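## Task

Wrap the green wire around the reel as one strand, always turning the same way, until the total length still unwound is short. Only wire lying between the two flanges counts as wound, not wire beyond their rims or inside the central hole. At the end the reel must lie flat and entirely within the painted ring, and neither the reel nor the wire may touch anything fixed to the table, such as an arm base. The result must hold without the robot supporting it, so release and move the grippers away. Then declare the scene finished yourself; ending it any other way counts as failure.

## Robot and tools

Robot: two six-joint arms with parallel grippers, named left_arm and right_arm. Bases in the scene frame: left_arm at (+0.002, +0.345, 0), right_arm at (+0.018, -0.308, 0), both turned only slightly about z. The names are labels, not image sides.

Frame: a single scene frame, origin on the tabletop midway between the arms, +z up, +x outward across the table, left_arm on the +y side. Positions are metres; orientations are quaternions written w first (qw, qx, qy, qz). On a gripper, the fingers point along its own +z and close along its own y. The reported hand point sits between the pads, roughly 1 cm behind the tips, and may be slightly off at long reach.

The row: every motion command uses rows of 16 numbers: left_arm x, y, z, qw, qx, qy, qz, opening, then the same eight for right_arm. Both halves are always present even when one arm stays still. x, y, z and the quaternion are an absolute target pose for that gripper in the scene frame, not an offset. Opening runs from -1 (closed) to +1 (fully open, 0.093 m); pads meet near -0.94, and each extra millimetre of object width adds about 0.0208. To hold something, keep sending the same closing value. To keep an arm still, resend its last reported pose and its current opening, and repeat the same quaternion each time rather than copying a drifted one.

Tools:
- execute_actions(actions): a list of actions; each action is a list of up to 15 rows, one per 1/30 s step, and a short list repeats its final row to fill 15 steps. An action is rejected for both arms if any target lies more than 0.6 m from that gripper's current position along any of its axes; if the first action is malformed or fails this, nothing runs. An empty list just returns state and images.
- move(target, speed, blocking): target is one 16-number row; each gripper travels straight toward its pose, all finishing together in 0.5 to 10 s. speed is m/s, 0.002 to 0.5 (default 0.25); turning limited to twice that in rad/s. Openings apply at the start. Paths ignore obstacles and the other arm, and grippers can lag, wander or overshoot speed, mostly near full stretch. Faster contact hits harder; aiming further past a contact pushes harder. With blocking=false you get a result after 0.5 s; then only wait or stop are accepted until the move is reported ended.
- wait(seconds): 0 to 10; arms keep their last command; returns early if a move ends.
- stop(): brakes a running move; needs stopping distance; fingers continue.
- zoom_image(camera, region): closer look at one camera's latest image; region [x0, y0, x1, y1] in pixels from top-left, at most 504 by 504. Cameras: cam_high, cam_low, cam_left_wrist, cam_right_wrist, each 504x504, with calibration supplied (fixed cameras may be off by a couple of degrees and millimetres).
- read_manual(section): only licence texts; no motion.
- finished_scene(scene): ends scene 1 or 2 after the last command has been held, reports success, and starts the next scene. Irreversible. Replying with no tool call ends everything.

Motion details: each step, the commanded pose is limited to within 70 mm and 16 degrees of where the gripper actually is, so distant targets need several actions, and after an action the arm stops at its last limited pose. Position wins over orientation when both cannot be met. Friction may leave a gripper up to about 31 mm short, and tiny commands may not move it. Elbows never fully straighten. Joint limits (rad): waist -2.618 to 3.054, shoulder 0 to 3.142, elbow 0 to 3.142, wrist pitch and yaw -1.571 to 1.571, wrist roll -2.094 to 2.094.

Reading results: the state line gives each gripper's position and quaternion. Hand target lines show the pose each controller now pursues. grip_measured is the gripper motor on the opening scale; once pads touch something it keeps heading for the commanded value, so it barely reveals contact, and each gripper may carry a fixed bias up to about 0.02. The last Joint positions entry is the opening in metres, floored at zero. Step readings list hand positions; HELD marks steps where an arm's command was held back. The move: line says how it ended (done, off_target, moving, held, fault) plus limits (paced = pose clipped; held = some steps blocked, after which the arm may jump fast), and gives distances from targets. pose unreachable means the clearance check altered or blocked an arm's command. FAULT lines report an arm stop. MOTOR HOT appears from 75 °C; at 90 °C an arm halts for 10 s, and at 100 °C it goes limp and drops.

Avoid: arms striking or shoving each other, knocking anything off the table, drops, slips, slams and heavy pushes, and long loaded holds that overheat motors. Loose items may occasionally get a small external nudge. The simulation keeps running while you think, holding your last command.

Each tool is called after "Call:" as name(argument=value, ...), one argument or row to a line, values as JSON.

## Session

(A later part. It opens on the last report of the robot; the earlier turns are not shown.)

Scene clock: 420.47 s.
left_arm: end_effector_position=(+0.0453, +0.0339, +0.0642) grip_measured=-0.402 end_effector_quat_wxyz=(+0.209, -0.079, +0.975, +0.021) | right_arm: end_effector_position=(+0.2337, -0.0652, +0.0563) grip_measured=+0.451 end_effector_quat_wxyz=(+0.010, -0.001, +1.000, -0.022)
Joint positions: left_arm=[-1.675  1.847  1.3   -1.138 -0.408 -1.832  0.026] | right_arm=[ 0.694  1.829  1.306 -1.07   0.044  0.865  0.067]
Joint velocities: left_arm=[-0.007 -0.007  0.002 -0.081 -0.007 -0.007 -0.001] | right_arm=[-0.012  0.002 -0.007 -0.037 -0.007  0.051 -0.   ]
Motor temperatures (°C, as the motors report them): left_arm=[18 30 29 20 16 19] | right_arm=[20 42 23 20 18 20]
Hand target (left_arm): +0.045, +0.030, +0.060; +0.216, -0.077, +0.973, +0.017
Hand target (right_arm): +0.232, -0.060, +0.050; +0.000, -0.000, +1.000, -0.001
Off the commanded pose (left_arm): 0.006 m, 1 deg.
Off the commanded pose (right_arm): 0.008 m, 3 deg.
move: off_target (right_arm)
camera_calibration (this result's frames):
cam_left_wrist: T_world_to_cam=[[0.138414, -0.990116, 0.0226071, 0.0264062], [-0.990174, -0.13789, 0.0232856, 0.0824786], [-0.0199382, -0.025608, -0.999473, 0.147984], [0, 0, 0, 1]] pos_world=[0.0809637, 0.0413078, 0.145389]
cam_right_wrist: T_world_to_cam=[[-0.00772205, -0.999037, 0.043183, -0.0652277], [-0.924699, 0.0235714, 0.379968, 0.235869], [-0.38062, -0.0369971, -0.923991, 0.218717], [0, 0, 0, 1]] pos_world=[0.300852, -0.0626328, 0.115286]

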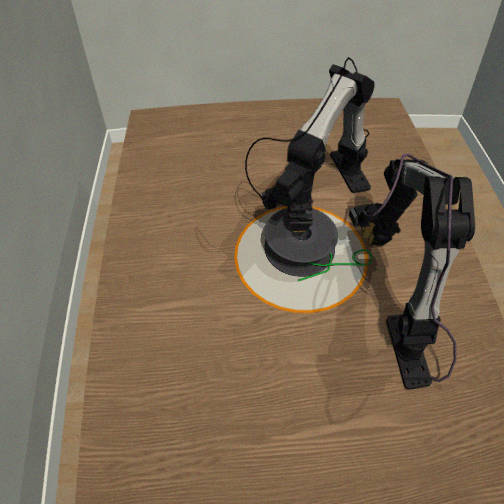

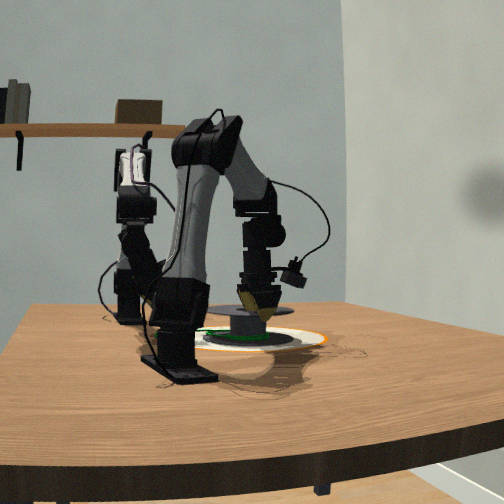

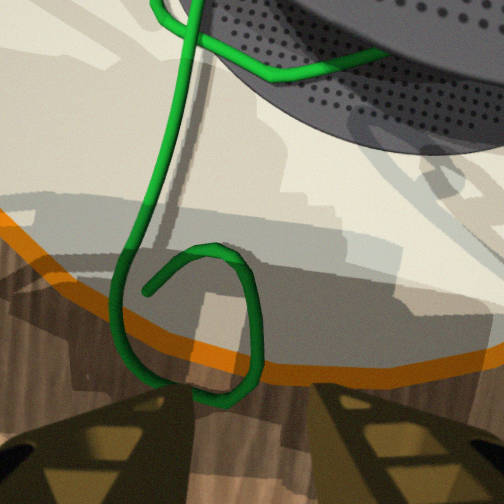

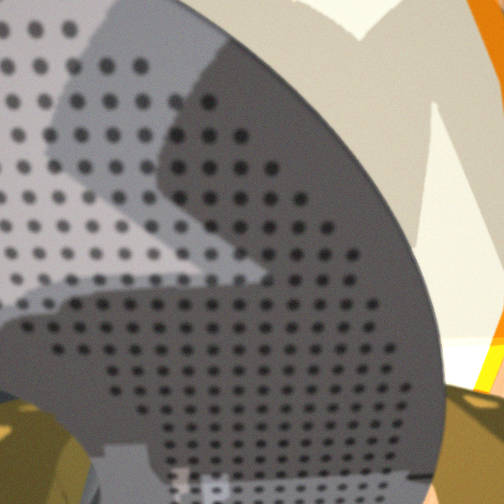

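Call:
move(
  target=[0.053,0.029,0.002,0.2157,-0.0766,0.9733,0.017,-0.4,0.232,-0.06,0.05,0,0,1,0,0.3],
  speed=0.08,
)

Call:
execute_actions(
  actions=[
    [[0.053,0.029,-0.002,0.2157,-0.0766,0.9733,0.017,-0.4,0.232,-0.06,0.05,0,0,1,0,0.3]],
    [[0.053,0.029,-0.002,0.2157,-0.0766,0.9733,0.017,-1,0.232,-0.06,0.05,0,0,1,0,0.3]],
    [[0.053,0.029,0.005,0.2157,-0.0766,0.9733,0.017,-1,0.232,-0.06,0.05,0,0,1,0,0.3]],
  ],
)

Scene clock: 422.67 s.
left_arm: end_effector_position=(+0.0484, +0.0322, +0.0129) grip_measured=-0.402 end_effector_quat_wxyz=(+0.211, -0.074, +0.974, +0.022) | right_arm: end_effector_position=(+0.2337, -0.0652, +0.0563) grip_measured=+0.451 end_effector_quat_wxyz=(+0.010, -0.002, +1.000, -0.022)
Joint positions: left_arm=[-1.668  1.93   1.189 -0.942 -0.414 -1.816  0.026] | right_arm=[ 0.694  1.829  1.306 -1.07   0.044  0.865  0.067]
Joint velocities: left_arm=[ 0.007 -0.012 -0.012 -0.022 -0.037 -0.037  0.001] | right_arm=[-0.007  0.007  0.002 -0.007  0.007  0.081  0.001]
Motor temperatures (°C, as the motors report them): left_arm=[18 30 28 20 16 19] | right_arm=[20 42 23 20 18 20]
Hand target (left_arm): +0.053, +0.029, +0.003; +0.216, -0.077, +0.973, +0.017
Hand target (right_arm): +0.232, -0.060, +0.050; +0.000, -0.000, +1.000, -0.001
Off the commanded pose (left_arm): 0.012 m, 1 deg.
Off the commanded pose (right_arm): 0.008 m, 3 deg.
move: off_target (left_arm, right_arm)
camera_calibration (this result's frames):
cam_left_wrist: T_world_to_cam=[[0.130012, -0.991338, 0.0185932, 0.0259343], [-0.991393, -0.129682, 0.0179756, 0.0863229], [-0.0154087, -0.0207702, -0.999666, 0.0963188], [0, 0, 0, 1]] pos_world=[0.0836923, 0.0389047, 0.0942527]
cam_right_wrist: T_world_to_cam=[[-0.00734066, -0.99904, 0.0431905, -0.0653174], [-0.924702, 0.0232219, 0.379984, 0.235846], [-0.380622, -0.037149, -0.923984, 0.218707], [0, 0, 0, 1]] pos_world=[0.300852, -0.0626068, 0.115285]

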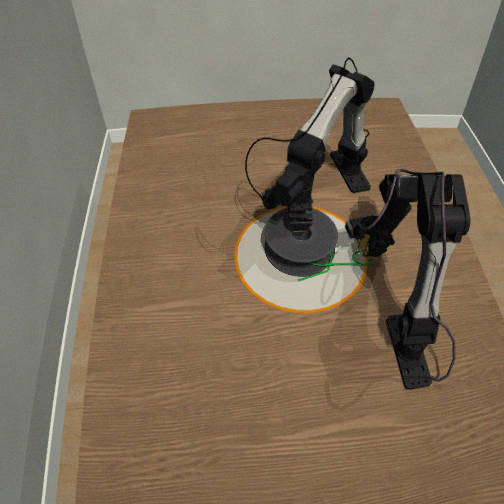

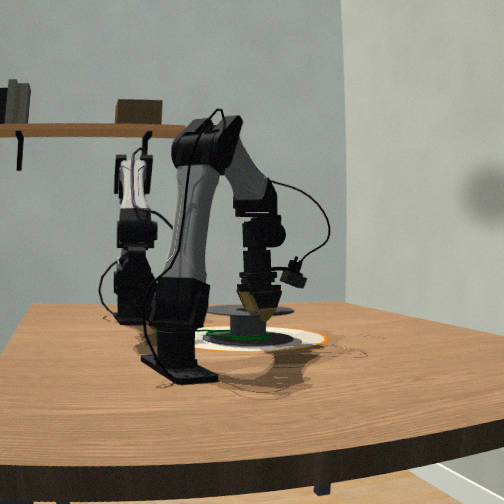

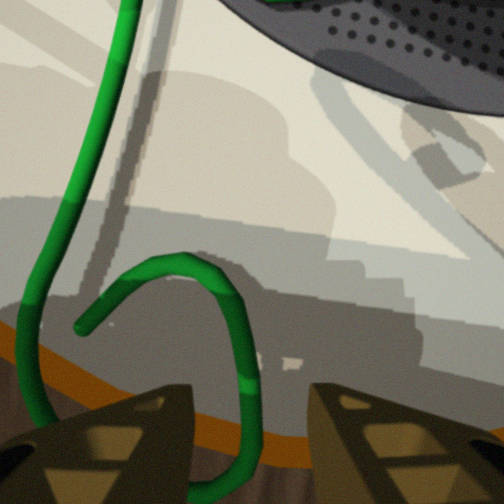

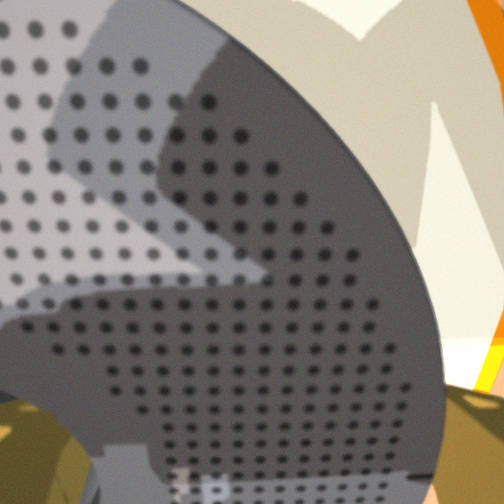

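Scene clock: 424.17 s.
left_arm: end_effector_position=(+0.0495, +0.0273, +0.0130) grip_measured=-0.991 end_effector_quat_wxyz=(+0.214, -0.075, +0.974, +0.012) | right_arm: end_effector_position=(+0.2337, -0.0652, +0.0563) grip_measured=+0.451 end_effector_quat_wxyz=(+0.010, -0.002, +1.000, -0.022)
Joint positions: left_arm=[-1.667  1.93   1.189 -0.921 -0.422 -1.814  0.   ] | right_arm=[ 0.694  1.829  1.306 -1.07   0.044  0.865  0.067]
Joint velocities: left_arm=[ 0.002 -0.002 -0.022 -0.051  0.051  0.037  0.   ] | right_arm=[ 0.027 -0.007 -0.022 -0.022  0.037  0.066  0.   ]
Motor temperatures (°C, as the motors report them): left_arm=[18 30 28 20 16 19] | right_arm=[20 42 23 20 18 20]
Hand target (left_arm): +0.053, +0.029, +0.005; +0.216, -0.077, +0.973, +0.017
Hand target (right_arm): +0.232, -0.060, +0.050; +0.000, -0.000, +1.000, -0.001
Off the commanded pose (left_arm): 0.009 m, 1 deg.
Off the commanded pose (right_arm): 0.008 m, 3 deg.
Step readings (end_effector_position; steps 1 to 15: 1st action; 16 to 30: 2nd action; 31 to 45: 3rd action):
0: left_arm (+0.0484, +0.0322, +0.0129) | right_arm (+0.2337, -0.0652, +0.0563)
1: left_arm (+0.0484, +0.0321, +0.0129) | right_arm (+0.2337, -0.0652, +0.0563)
2: left_arm (+0.0484, +0.0320, +0.0129) | right_arm (+0.2337, -0.0652, +0.0563)
4: left_arm (+0.0484, +0.0320, +0.0129) | right_arm (+0.2337, -0.0652, +0.0563)
8: left_arm (+0.0484, +0.0320, +0.0129) | right_arm (+0.2337, -0.0652, +0.0563)
15: left_arm (+0.0484, +0.0320, +0.0129) | right_arm (+0.2337, -0.0652, +0.0563)
16: left_arm (+0.0486, +0.0309, +0.0129) | right_arm (+0.2337, -0.0652, +0.0563)
17: left_arm (+0.0491, +0.0282, +0.0129) | right_arm (+0.2337, -0.0652, +0.0563)
19: left_arm (+0.0495, +0.0273, +0.0130) | right_arm (+0.2337, -0.0652, +0.0563)
23: left_arm (+0.0495, +0.0273, +0.0130) | right_arm (+0.2337, -0.0652, +0.0563)
30: left_arm (+0.0495, +0.0273, +0.0130) | right_arm (+0.2337, -0.0652, +0.0563)
31: left_arm (+0.0495, +0.0273, +0.0130) | right_arm (+0.2337, -0.0652, +0.0563)
32: left_arm (+0.0495, +0.0273, +0.0130) | right_arm (+0.2337, -0.0652, +0.0563)
34: left_arm (+0.0495, +0.0273, +0.0130) | right_arm (+0.2337, -0.0652, +0.0563)
38: left_arm (+0.0495, +0.0273, +0.0130) | right_arm (+0.2337, -0.0652, +0.0563)
45: end_effector_position above
camera_calibration (this result's frames):
cam_left_wrist: T_world_to_cam=[[0.128056, -0.990963, 0.0399312, 0.0207865], [-0.991725, -0.127578, 0.0143149, 0.086827], [-0.00909118, -0.0414339, -0.9991, 0.0965389], [0, 0, 0, 1]] pos_world=[0.0843243, 0.0356758, 0.0943791]
cam_right_wrist: T_world_to_cam=[[-0.00734066, -0.99904, 0.0431905, -0.0653174], [-0.924702, 0.0232219, 0.379984, 0.235846], [-0.380622, -0.037149, -0.923984, 0.218707], [0, 0, 0, 1]] pos_world=[0.300852, -0.0626068, 0.115285]

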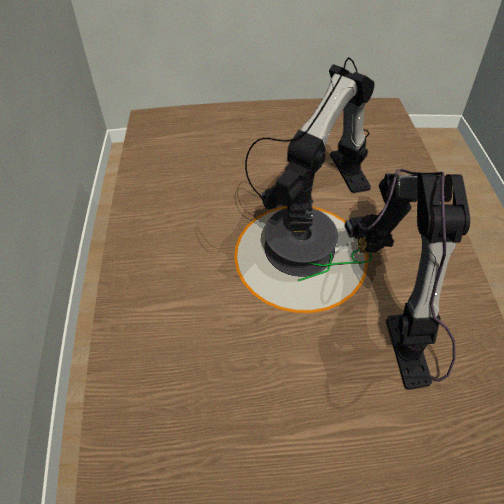

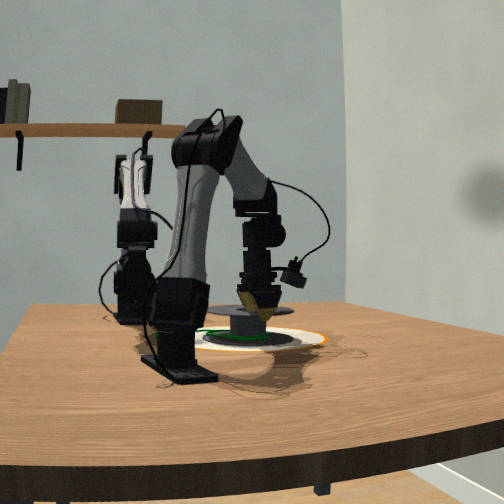

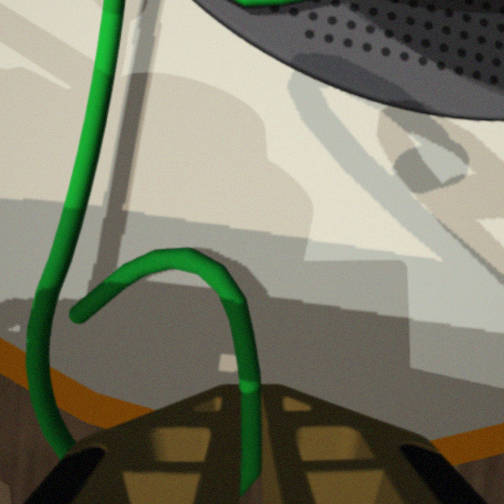

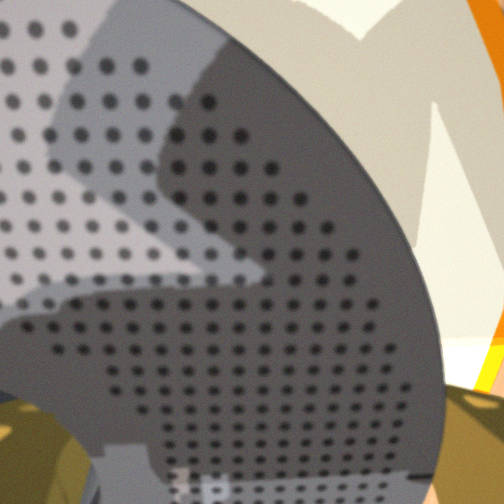

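Call:
move(
  target=[0.03,0.015,0.035,0.1261,0.2566,0.9576,-0.0338,-1,0.232,-0.06,0.05,0,0,1,0,0.3],
  speed=0.15,
)

Call:
move(
  target=[0.0,-0.005,0.035,0,0.6088,0.7934,0,-1,0.232,-0.06,0.05,0,0,1,0,0.3],
  speed=0.15,
)

Scene clock: 427.53 s.
left_arm: end_effector_position=(+0.0291, +0.0168, +0.0304) grip_measured=-0.991 end_effector_quat_wxyz=(+0.129, +0.259, +0.957, -0.018) | right_arm: end_effector_position=(+0.2337, -0.0652, +0.0563) grip_measured=+0.451 end_effector_quat_wxyz=(+0.010, -0.002, +1.000, -0.022)
Joint positions: left_arm=[-1.64   1.781  1.111 -0.808 -0.243 -1.072  0.   ] | right_arm=[ 0.694  1.829  1.306 -1.07   0.043  0.864  0.067]
Joint velocities: left_arm=[ 0.017 -0.017 -0.002  0.066 -0.022  0.007  0.   ] | right_arm=[-0.012  0.007 -0.002  0.037 -0.051  0.007  0.001]
Motor temperatures (°C, as the motors report them): left_arm=[18 30 28 20 16 19] | right_arm=[20 42 23 20 18 20]
Hand target (left_arm): +0.030, +0.015, +0.035; +0.126, +0.258, +0.957, -0.033
Hand target (right_arm): +0.232, -0.060, +0.050; -0.000, -0.000, +1.000, -0.001
Off the commanded pose (left_arm): 0.005 m, 2 deg.
Off the commanded pose (right_arm): 0.008 m, 3 deg.
move: off_target (right_arm)
camera_calibration (this result's frames):
cam_left_wrist: T_world_to_cam=[[-0.517092, -0.855929, 0.000786812, 0.0299613], [-0.84077, 0.508106, 0.186909, 0.0446554], [-0.160381, 0.0959876, -0.982377, 0.114879], [0, 0, 0, 1]] pos_world=[0.071462, -0.00807192, 0.104485]
cam_right_wrist: T_world_to_cam=[[-0.0065735, -0.999055, 0.0429611, -0.0654436], [-0.924595, 0.0224367, 0.380289, 0.235708], [-0.380894, -0.0372218, -0.923869, 0.218739], [0, 0, 0, 1]] pos_world=[0.300821, -0.0625284, 0.115261]

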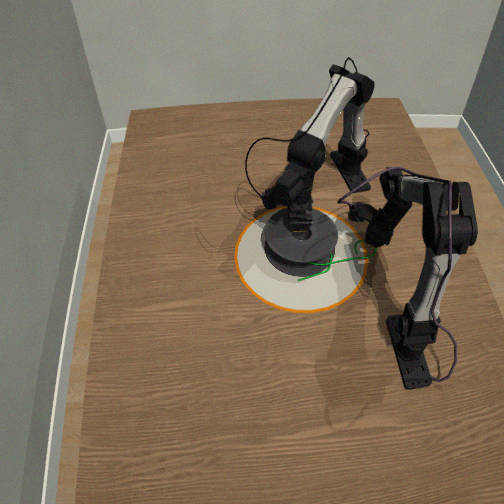

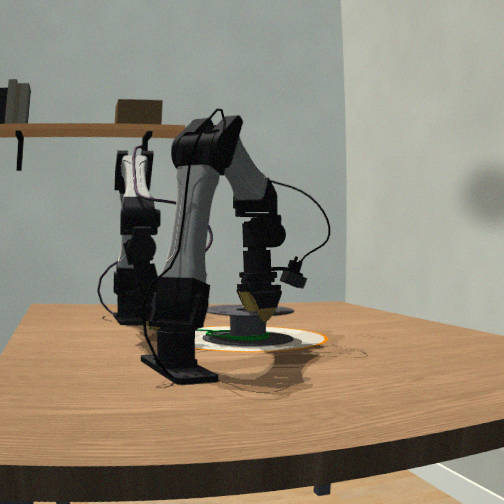

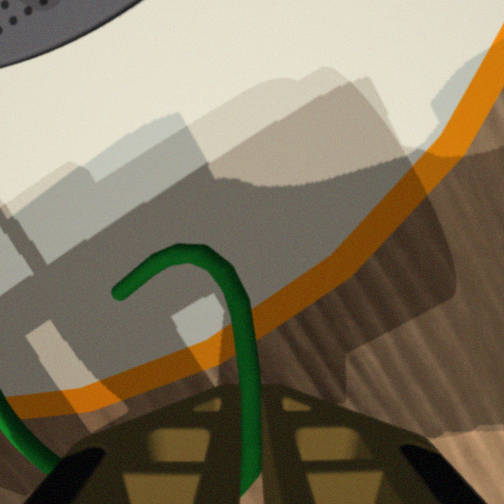

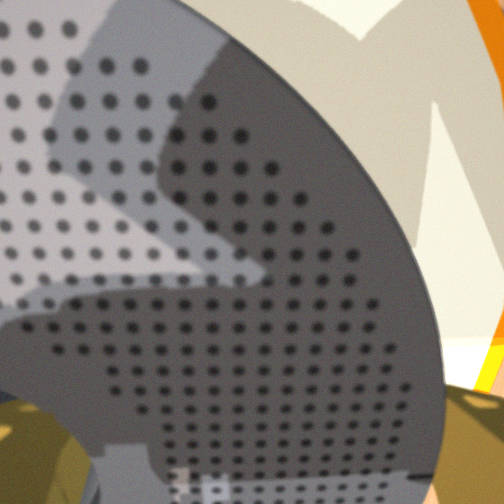

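Scene clock: 430.73 s.
left_arm: end_effector_position=(-0.0012, -0.0037, +0.0373) grip_measured=-0.991 end_effector_quat_wxyz=(+0.010, +0.609, +0.793, -0.003) | right_arm: end_effector_position=(+0.2337, -0.0652, +0.0563) grip_measured=+0.451 end_effector_quat_wxyz=(+0.010, -0.002, +1.000, -0.022)
Joint positions: left_arm=[-1.615  1.903  1.326 -0.977 -0.014 -0.279  0.   ] | right_arm=[ 0.694  1.829  1.306 -1.07   0.043  0.864  0.067]
Joint velocities: left_arm=[-0.012  0.012 -0.002 -0.037 -0.007 -0.007  0.   ] | right_arm=[-0.012 -0.002  0.002 -0.051 -0.081 -0.051 -0.   ]
Motor temperatures (°C, as the motors report them): left_arm=[18 30 28 20 16 19] | right_arm=[20 42 23 20 18 20]
Hand target (left_arm): -0.001, -0.005, +0.036; +0.000, +0.608, +0.794, -0.000
Hand target (right_arm): +0.232, -0.060, +0.050; +0.000, -0.000, +1.000, -0.001
Off the commanded pose (left_arm): 0.003 m, 1 deg.
Off the commanded pose (right_arm): 0.008 m, 3 deg.
move: off_target (right_arm)
camera_calibration (this result's frames):
cam_left_wrist: T_world_to_cam=[[-0.967901, -0.249686, 0.0287255, -0.00256871], [-0.215989, 0.884782, 0.412929, 0.0220283], [-0.128518, 0.39347, -0.91031, 0.117292], [0, 0, 0, 1]] pos_world=[0.0173457, -0.0662823, 0.0977495]
cam_right_wrist: T_world_to_cam=[[-0.00619211, -0.999057, 0.0429685, -0.0655333], [-0.924597, 0.0220872, 0.380305, 0.235685], [-0.380895, -0.0373737, -0.923863, 0.218729], [0, 0, 0, 1]] pos_world=[0.300821, -0.0625024, 0.11526]

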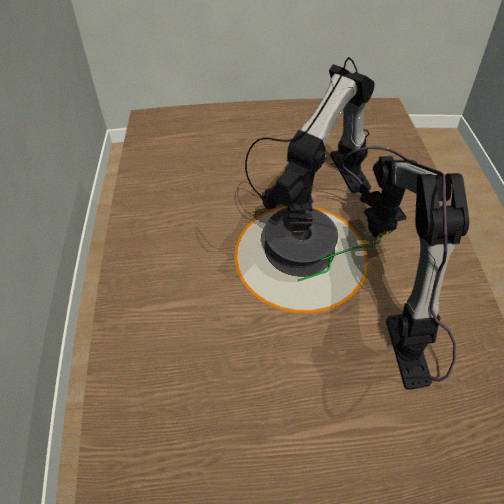

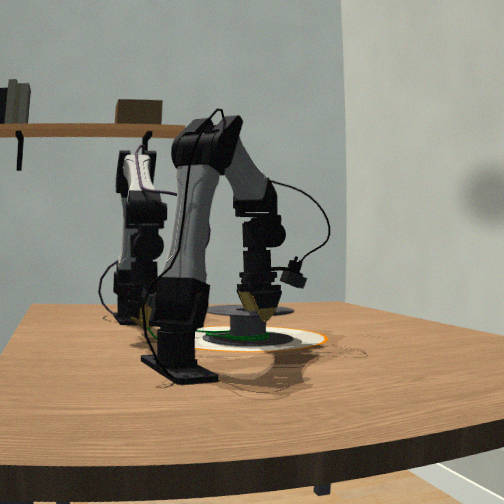

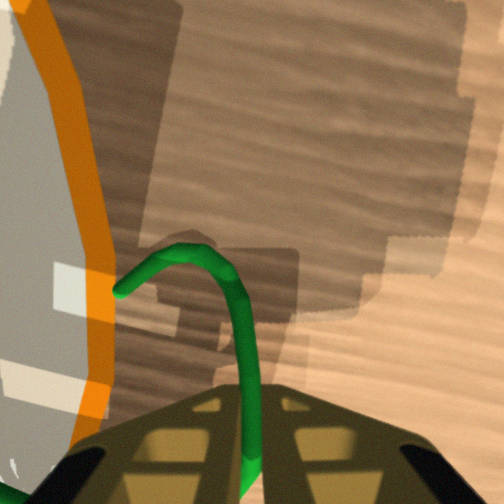

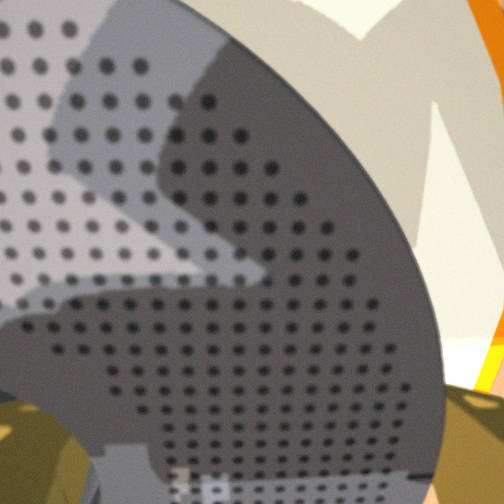

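Call:
move(
  target=[-0.028,-0.02,0.035,0,0.866,0.5,0,-1,0.232,-0.06,0.05,0,0,1,0,0.3],
  speed=0.15,
)

Call:
zoom_image(
  camera="cam_high",
  region=[230,180,430,325],
)

Scene clock: 434.23 s.
left_arm: end_effector_position=(-0.0222, -0.0184, +0.0369) grip_measured=-0.991 end_effector_quat_wxyz=(+0.009, +0.861, +0.508, +0.002) | right_arm: end_effector_position=(+0.2336, -0.0652, +0.0563) grip_measured=+0.451 end_effector_quat_wxyz=(+0.009, -0.003, +1.000, -0.022)
Joint positions: left_arm=[-1.672  1.963  1.407 -1.002 -0.013  0.432  0.   ] | right_arm=[ 0.694  1.829  1.306 -1.07   0.043  0.862  0.067]
Joint velocities: left_arm=[ 0.007 -0.017  0.002  0.081  0.007  0.022  0.   ] | right_arm=[-0.012 -0.012  0.012 -0.007  0.007  0.007 -0.001]
Motor temperatures (°C, as the motors report them): left_arm=[18 30 29 20 16 19] | right_arm=[20 42 23 20 18 20]
Hand target (left_arm): -0.028, -0.020, +0.035; +0.000, +0.866, +0.500, +0.000
Hand target (right_arm): +0.232, -0.060, +0.050; -0.000, -0.000, +1.000, -0.001
Off the commanded pose (left_arm): 0.006 m, 1 deg.
Off the commanded pose (right_arm): 0.008 m, 3 deg.
move: off_target (right_arm)
camera_calibration (this result's frames):
cam_left_wrist: T_world_to_cam=[[-0.870311, 0.492108, 0.0197293, -0.0103963], [0.452774, 0.783699, 0.425219, 0.04319], [0.193792, 0.379005, -0.904875, 0.126656], [0, 0, 0, 1]] pos_world=[-0.0531481, -0.0767351, 0.0964476]
cam_right_wrist: T_world_to_cam=[[-0.00465162, -0.999062, 0.0430449, -0.0659274], [-0.9244, 0.0207136, 0.380863, 0.235418], [-0.381397, -0.038019, -0.923629, 0.218748], [0, 0, 0, 1]] pos_world=[0.300743, -0.0624253, 0.115218]

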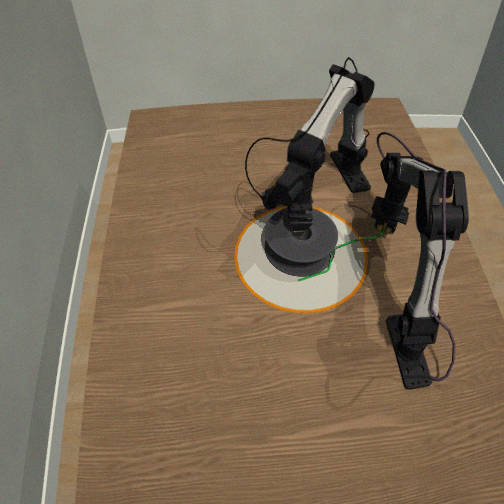

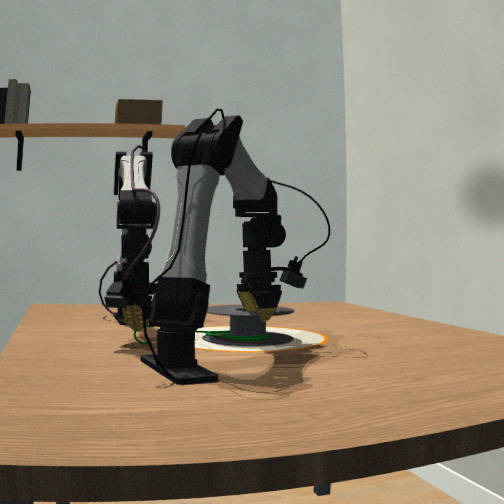

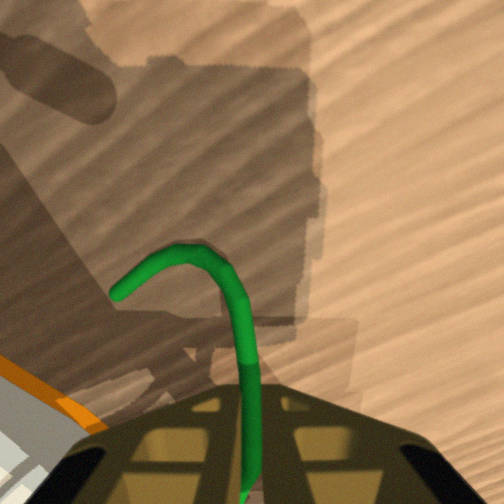

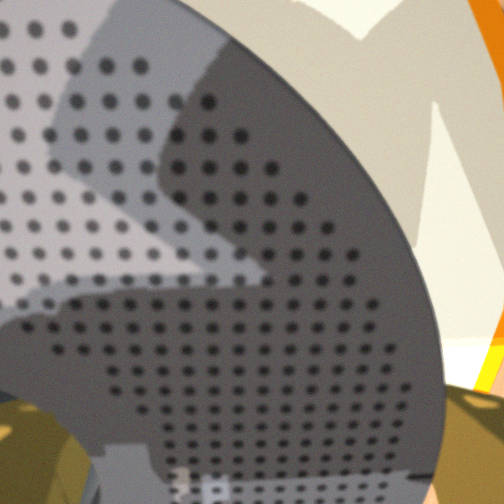

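Region (230, 180, 430, 325) of cam_high's 504x504 image, scaled by 2.520, with more detail than that image has; it fills the top 365 rows of this view, and the rest is white.

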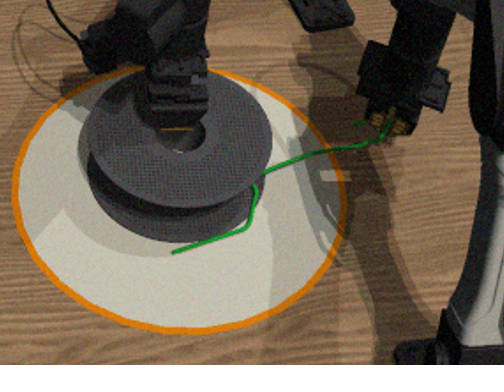

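Call:
move(
  target=[-0.052,-0.028,0.035,0,0.9537,0.3007,0,-1,0.232,-0.06,0.05,0,0,1,0,0.3],
  speed=0.08,
)

Call:
zoom_image(
  camera="cam_high",
  region=[230,180,430,325],
)

Scene clock: 437.83 s.
left_arm: end_effector_position=(-0.0366, -0.0204, +0.0354) grip_measured=-0.991 end_effector_quat_wxyz=(-0.000, +0.949, +0.315, +0.019) | right_arm: end_effector_position=(+0.2322, -0.0653, +0.0563) grip_measured=+0.451 end_effector_quat_wxyz=(+0.005, -0.020, +1.000, -0.022)
Joint positions: left_arm=[-1.72   2.002  1.457 -1.042 -0.035  0.809  0.   ] | right_arm=[ 0.694  1.829  1.306 -1.074  0.037  0.828  0.067]
Joint velocities: left_arm=[ 0.002  0.002  0.017  0.007 -0.022 -0.022  0.   ] | right_arm=[-0.017 -0.002  0.012  0.037 -0.051  0.066 -0.001]
Motor temperatures (°C, as the motors report them): left_arm=[18 30 29 20 16 19] | right_arm=[20 42 23 20 18 20]
Hand target (left_arm): -0.052, -0.027, +0.035; -0.000, +0.954, +0.300, +0.000
Hand target (right_arm): +0.232, -0.060, +0.050; -0.001, -0.001, +1.000, -0.001
Off the commanded pose (left_arm): 0.017 m, 3 deg.
Off the commanded pose (right_arm): 0.008 m, 3 deg.
move: off_target (left_arm, right_arm)
camera_calibration (this result's frames):
cam_left_wrist: T_world_to_cam=[[-0.590707, 0.806477, 0.0257013, -0.00546133], [0.721795, 0.513907, 0.463586, 0.0548965], [0.360663, 0.292394, -0.885679, 0.132476], [0, 0, 0, 1]] pos_world=[-0.0906294, -0.0625426, 0.0920226]
cam_right_wrist: T_world_to_cam=[[0.0298302, -0.998644, 0.0426726, -0.0739758], [-0.921359, -0.0109182, 0.38856, 0.230989], [-0.387567, -0.0509076, -0.920435, 0.218633], [0, 0, 0, 1]] pos_world=[0.299766, -0.0602234, 0.114641]

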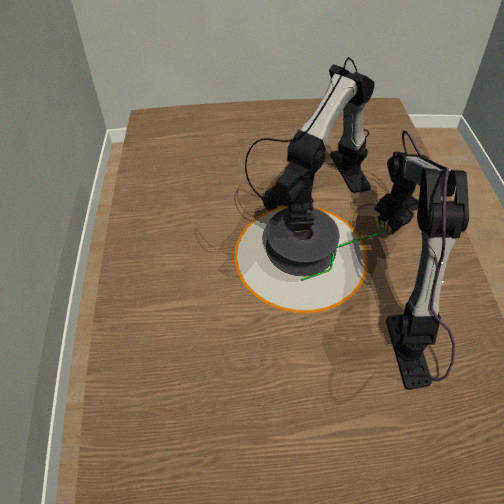

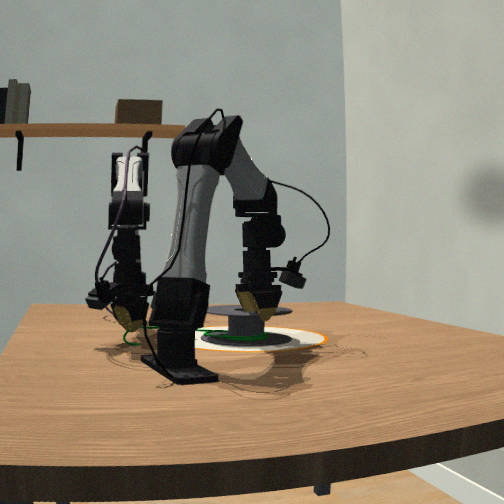

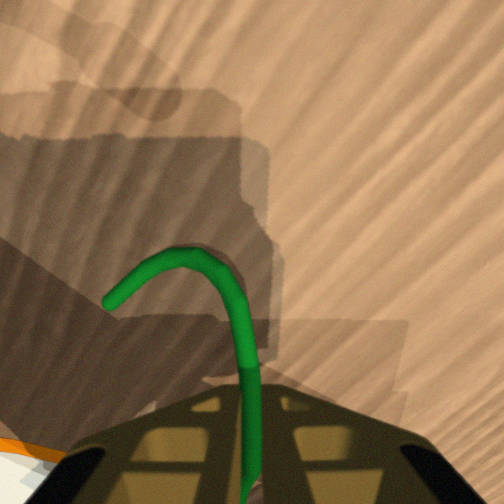

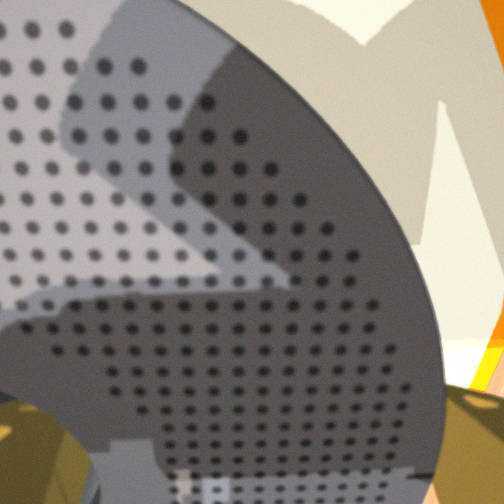

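Region (230, 180, 430, 325) of cam_high's 504x504 image, scaled by 2.520, with more detail than that image has; it fills the top 365 rows of this view, and the rest is white.

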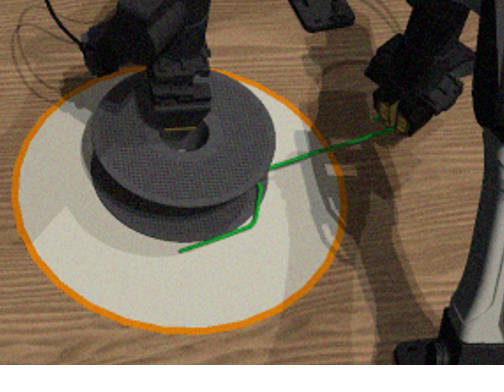

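Call:
move(
  target=[-0.025,-0.018,0.02,0,0.9537,0.3007,0,-1,0.232,-0.06,0.05,0,0,1,0,0.3],
  speed=0.08,
)

Call:
execute_actions(
  actions=[
    [[-0.025,-0.018,0.01,0,0.9537,0.3007,0,-0.4,0.232,-0.06,0.05,0,0,1,0,0.3]],
    [[-0.025,-0.018,0.01,0,0.9537,0.3007,0,-0.4,0.232,-0.06,0.05,0,0,1,0,0.3]],
  ],
)

Call:
move(
  target=[-0.04,0.0,0.13,0,0.9537,0.3007,0,-0.4,0.232,-0.06,0.05,0,0,1,0,0.3],
  speed=0.25,
)

Call:
zoom_image(
  camera="cam_high",
  region=[230,180,430,325],
)

Scene clock: 439.60 s.
left_arm: end_effector_position=(-0.0252, -0.0161, +0.0213) grip_measured=-0.991 end_effector_quat_wxyz=(-0.006, +0.954, +0.301, +0.009) | right_arm: end_effector_position=(+0.2324, -0.0655, +0.0563) grip_measured=+0.451 end_effector_quat_wxyz=(+0.006, -0.011, +1.000, -0.022)
Joint positions: left_arm=[-1.68   2.002  1.399 -0.985 -0.013  0.878  0.   ] | right_arm=[ 0.694  1.829  1.306 -1.074  0.039  0.846  0.067]
Joint velocities: left_arm=[ 0.002 -0.017  0.012 -0.066 -0.022  0.007  0.   ] | right_arm=[-0.007 -0.012  0.012 -0.022  0.022 -0.007  0.001]
Motor temperatures (°C, as the motors report them): left_arm=[18 31 29 20 16 19] | right_arm=[20 42 23 20 18 20]
Hand target (left_arm): -0.025, -0.018, +0.020; -0.000, +0.954, +0.301, +0.000
Hand target (right_arm): +0.232, -0.060, +0.050; -0.000, -0.000, +1.000, -0.001
Off the commanded pose (left_arm): 0.002 m, 1 deg.
Off the commanded pose (right_arm): 0.008 m, 3 deg.
move: off_target (right_arm)
camera_calibration (this result's frames):
cam_left_wrist: T_world_to_cam=[[-0.566313, 0.82303, 0.0437172, -0.00139253], [0.746763, 0.489944, 0.449778, 0.0515193], [0.348762, 0.287362, -0.89207, 0.114392], [0, 0, 0, 1]] pos_world=[-0.0791569, -0.0569674, 0.0789346]
cam_right_wrist: T_world_to_cam=[[0.0115139, -0.998988, 0.0434727, -0.0699577], [-0.922166, 0.00620148, 0.386746, 0.232575], [-0.386624, -0.044542, -0.921161, 0.218948], [0, 0, 0, 1]] pos_world=[0.299928, -0.0615769, 0.11478]

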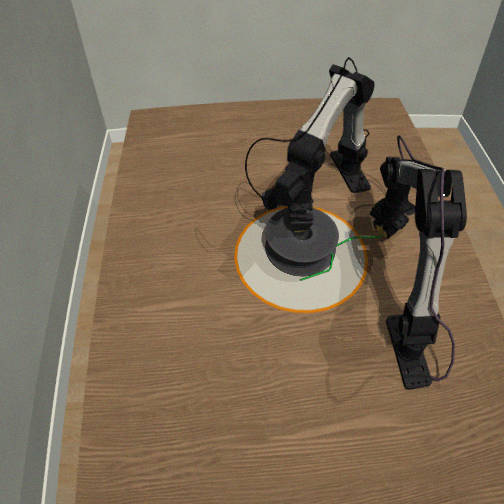

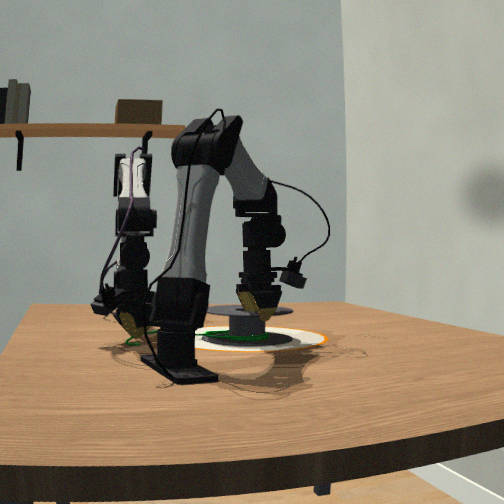

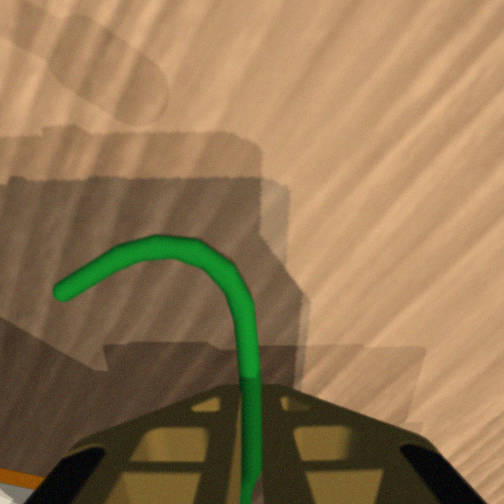

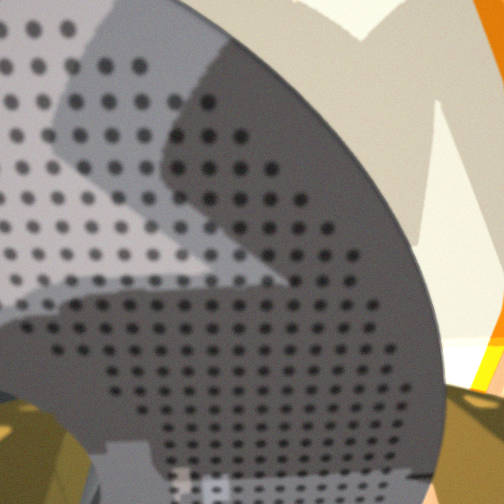

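Scene clock: 440.60 s.
left_arm: end_effector_position=(-0.0255, -0.0186, +0.0158) grip_measured=-0.402 end_effector_quat_wxyz=(+0.003, +0.954, +0.300, +0.005) | right_arm: end_effector_position=(+0.2324, -0.0655, +0.0563) grip_measured=+0.451 end_effector_quat_wxyz=(+0.006, -0.011, +1.000, -0.022)
Joint positions: left_arm=[-1.68   2.002  1.375 -0.943 -0.012  0.88   0.026] | right_arm=[ 0.694  1.829  1.306 -1.074  0.039  0.847  0.067]
Joint velocities: left_arm=[ 0.012 -0.007  0.002  0.007  0.022 -0.051 -0.001] | right_arm=[-0.007 -0.022 -0.002 -0.007  0.007 -0.022  0.   ]
Motor temperatures (°C, as the motors report them): left_arm=[18 31 29 20 16 19] | right_arm=[20 42 23 20 18 20]
Hand target (left_arm): -0.025, -0.018, +0.010; -0.000, +0.954, +0.301, +0.000
Hand target (right_arm): +0.232, -0.060, +0.050; -0.000, -0.000, +1.000, -0.001
Off the commanded pose (left_arm): 0.006 m, 1 deg.
Off the commanded pose (right_arm): 0.008 m, 3 deg.
Step readings (end_effector_position; steps 1 to 15: 1st action; 16 to 30: 2nd action):
0: left_arm (-0.0252, -0.0161, +0.0213) | right_arm (+0.2324, -0.0655, +0.0563)
1: left_arm (-0.0253, -0.0164, +0.0204) | right_arm (+0.2324, -0.0655, +0.0563)
2: left_arm (-0.0253, -0.0168, +0.0192) | right_arm (+0.2324, -0.0655, +0.0563)
4: left_arm (-0.0252, -0.0158, +0.0168) | right_arm (+0.2324, -0.0655, +0.0563)
8: left_arm (-0.0253, -0.0164, +0.0158) | right_arm (+0.2324, -0.0655, +0.0563)
15: left_arm (-0.0254, -0.0182, +0.0158) | right_arm (+0.2324, -0.0655, +0.0563)
16: left_arm (-0.0254, -0.0183, +0.0158) | right_arm (+0.2324, -0.0655, +0.0563)
17: left_arm (-0.0254, -0.0184, +0.0158) | right_arm (+0.2324, -0.0655, +0.0563)
19: left_arm (-0.0254, -0.0185, +0.0158) | right_arm (+0.2324, -0.0655, +0.0563)
23: left_arm (-0.0255, -0.0186, +0.0158) | right_arm (+0.2324, -0.0655, +0.0563)
30: end_effector_position above
camera_calibration (this result's frames):
cam_left_wrist: T_world_to_cam=[[-0.564987, 0.824593, 0.0289057, 0.00108946], [0.748395, 0.497398, 0.438749, 0.0558028], [0.347412, 0.26952, -0.898145, 0.110042], [0, 0, 0, 1]] pos_world=[-0.0793768, -0.0583131, 0.0743185]
cam_right_wrist: T_world_to_cam=[[0.0111324, -0.998993, 0.043468, -0.0698691], [-0.92217, 0.00655098, 0.38673, 0.232599], [-0.386625, -0.0443901, -0.921168, 0.218959], [0, 0, 0, 1]] pos_world=[0.299929, -0.0616029, 0.114782]

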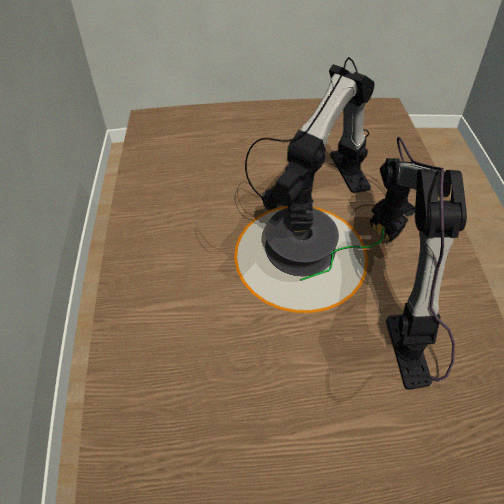

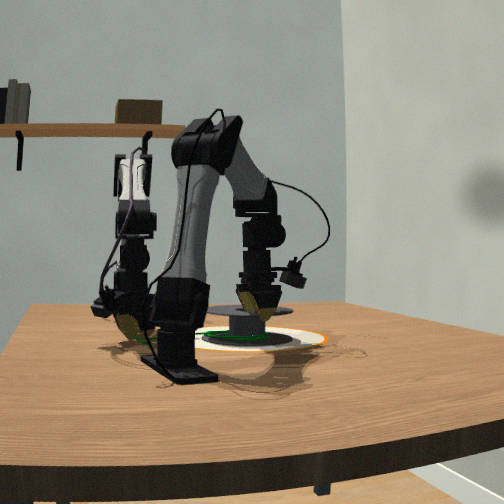

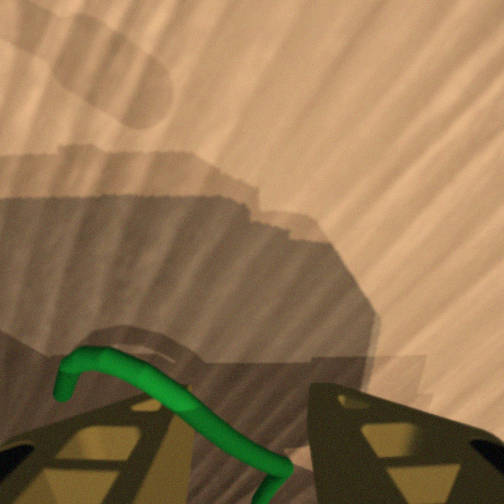

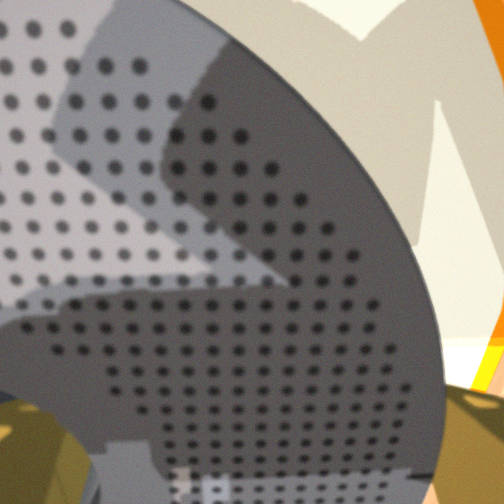

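Scene clock: 441.77 s.
left_arm: end_effector_position=(-0.0353, -0.0017, +0.1237) grip_measured=-0.402 end_effector_quat_wxyz=(+0.001, +0.953, +0.302, +0.006) | right_arm: end_effector_position=(+0.2327, -0.0656, +0.0563) grip_measured=+0.451 end_effector_quat_wxyz=(+0.007, -0.009, +1.000, -0.023)
Joint positions: left_arm=[-1.712  1.866  1.625 -1.333 -0.011  0.844  0.026] | right_arm=[ 0.694  1.829  1.306 -1.073  0.041  0.851  0.067]
Joint velocities: left_arm=[ 0.002  0.002 -0.012  0.007 -0.007 -0.007 -0.001] | right_arm=[ 0.002 -0.022  0.012 -0.037  0.051  0.007  0.   ]
Motor temperatures (°C, as the motors report them): left_arm=[18 31 29 20 16 19] | right_arm=[20 42 23 20 18 20]
Hand target (left_arm): -0.039, +0.000, +0.130; -0.000, +0.954, +0.301, +0.000
Hand target (right_arm): +0.232, -0.060, +0.050; -0.000, -0.000, +1.000, -0.001
Off the commanded pose (left_arm): 0.008 m, 1 deg.
Off the commanded pose (right_arm): 0.008 m, 3 deg.
move: off_target (right_arm)
camera_calibration (this result's frames):
cam_left_wrist: T_world_to_cam=[[-0.567801, 0.822544, 0.0319791, -0.022024], [0.746862, 0.498445, 0.44017, 0.00712113], [0.34612, 0.273813, -0.897345, 0.205699], [0, 0, 0, 1]] pos_world=[-0.0890204, -0.0417569, 0.182153]
cam_right_wrist: T_world_to_cam=[[0.00691053, -0.998991, 0.0443682, -0.0690775], [-0.922863, 0.0107142, 0.384979, 0.23341], [-0.385066, -0.0436062, -0.921858, 0.218807], [0, 0, 0, 1]] pos_world=[0.300138, -0.0619673, 0.114916]

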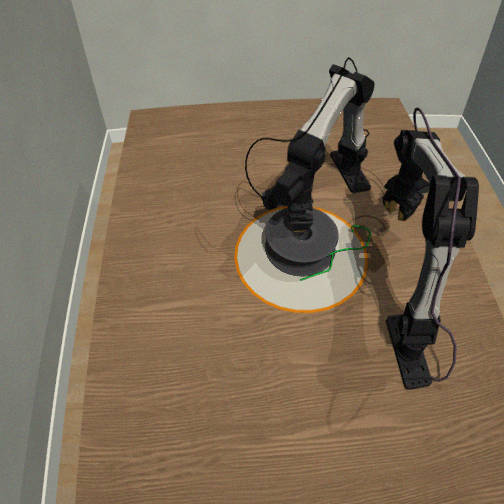

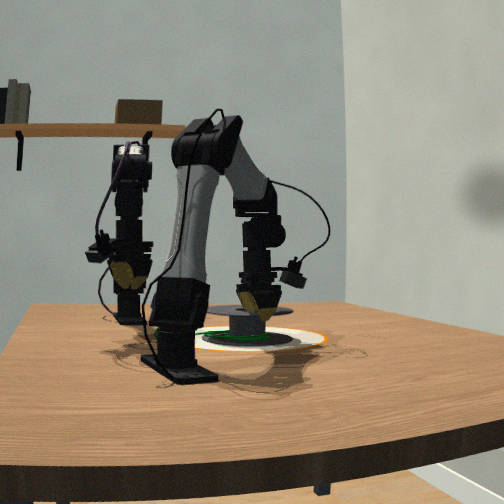

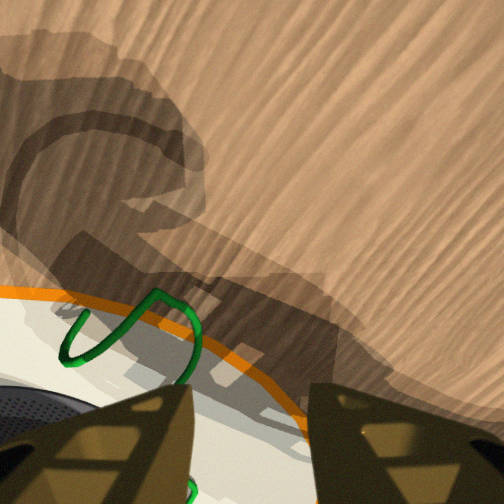

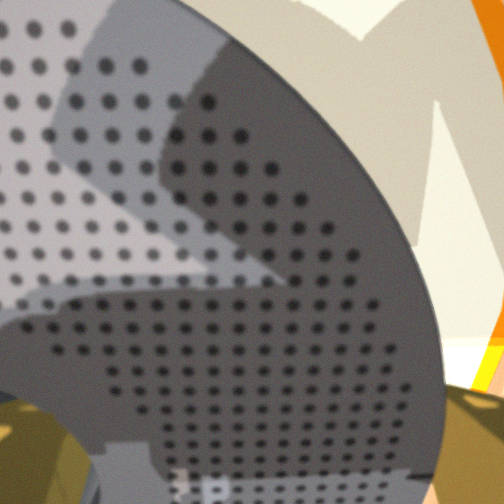

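Region (230, 180, 430, 325) of cam_high's 504x504 image, scaled by 2.520, with more detail than that image has; it fills the top 365 rows of this view, and the rest is white.

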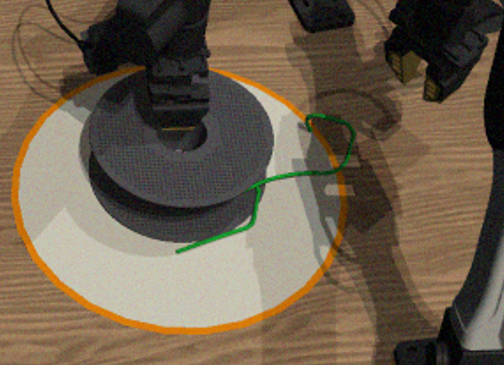

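Call:
zoom_image(
  camera="cam_left_wrist",
  region=[30,260,270,500],
)

Call:
zoom_image(
  camera="cam_high",
  region=[310,210,390,270],
)

Region (30, 260, 270, 500) of cam_left_wrist's 504x504 image, scaled by 2.100, with more detail than that image has.

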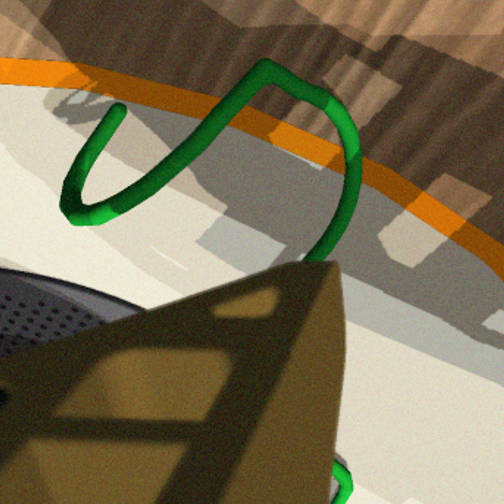

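Region (310, 210, 390, 270) of cam_high's 504x504 image, scaled by 6.300, with more detail than that image has; it fills the top 378 rows of this view, and the rest is white.

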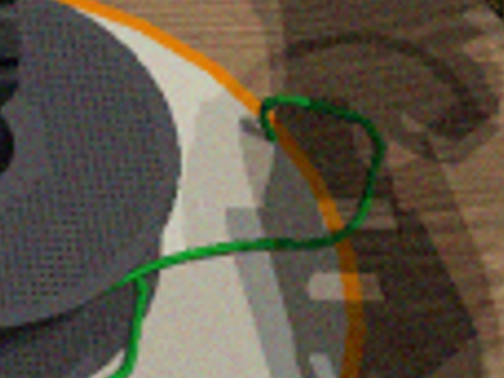

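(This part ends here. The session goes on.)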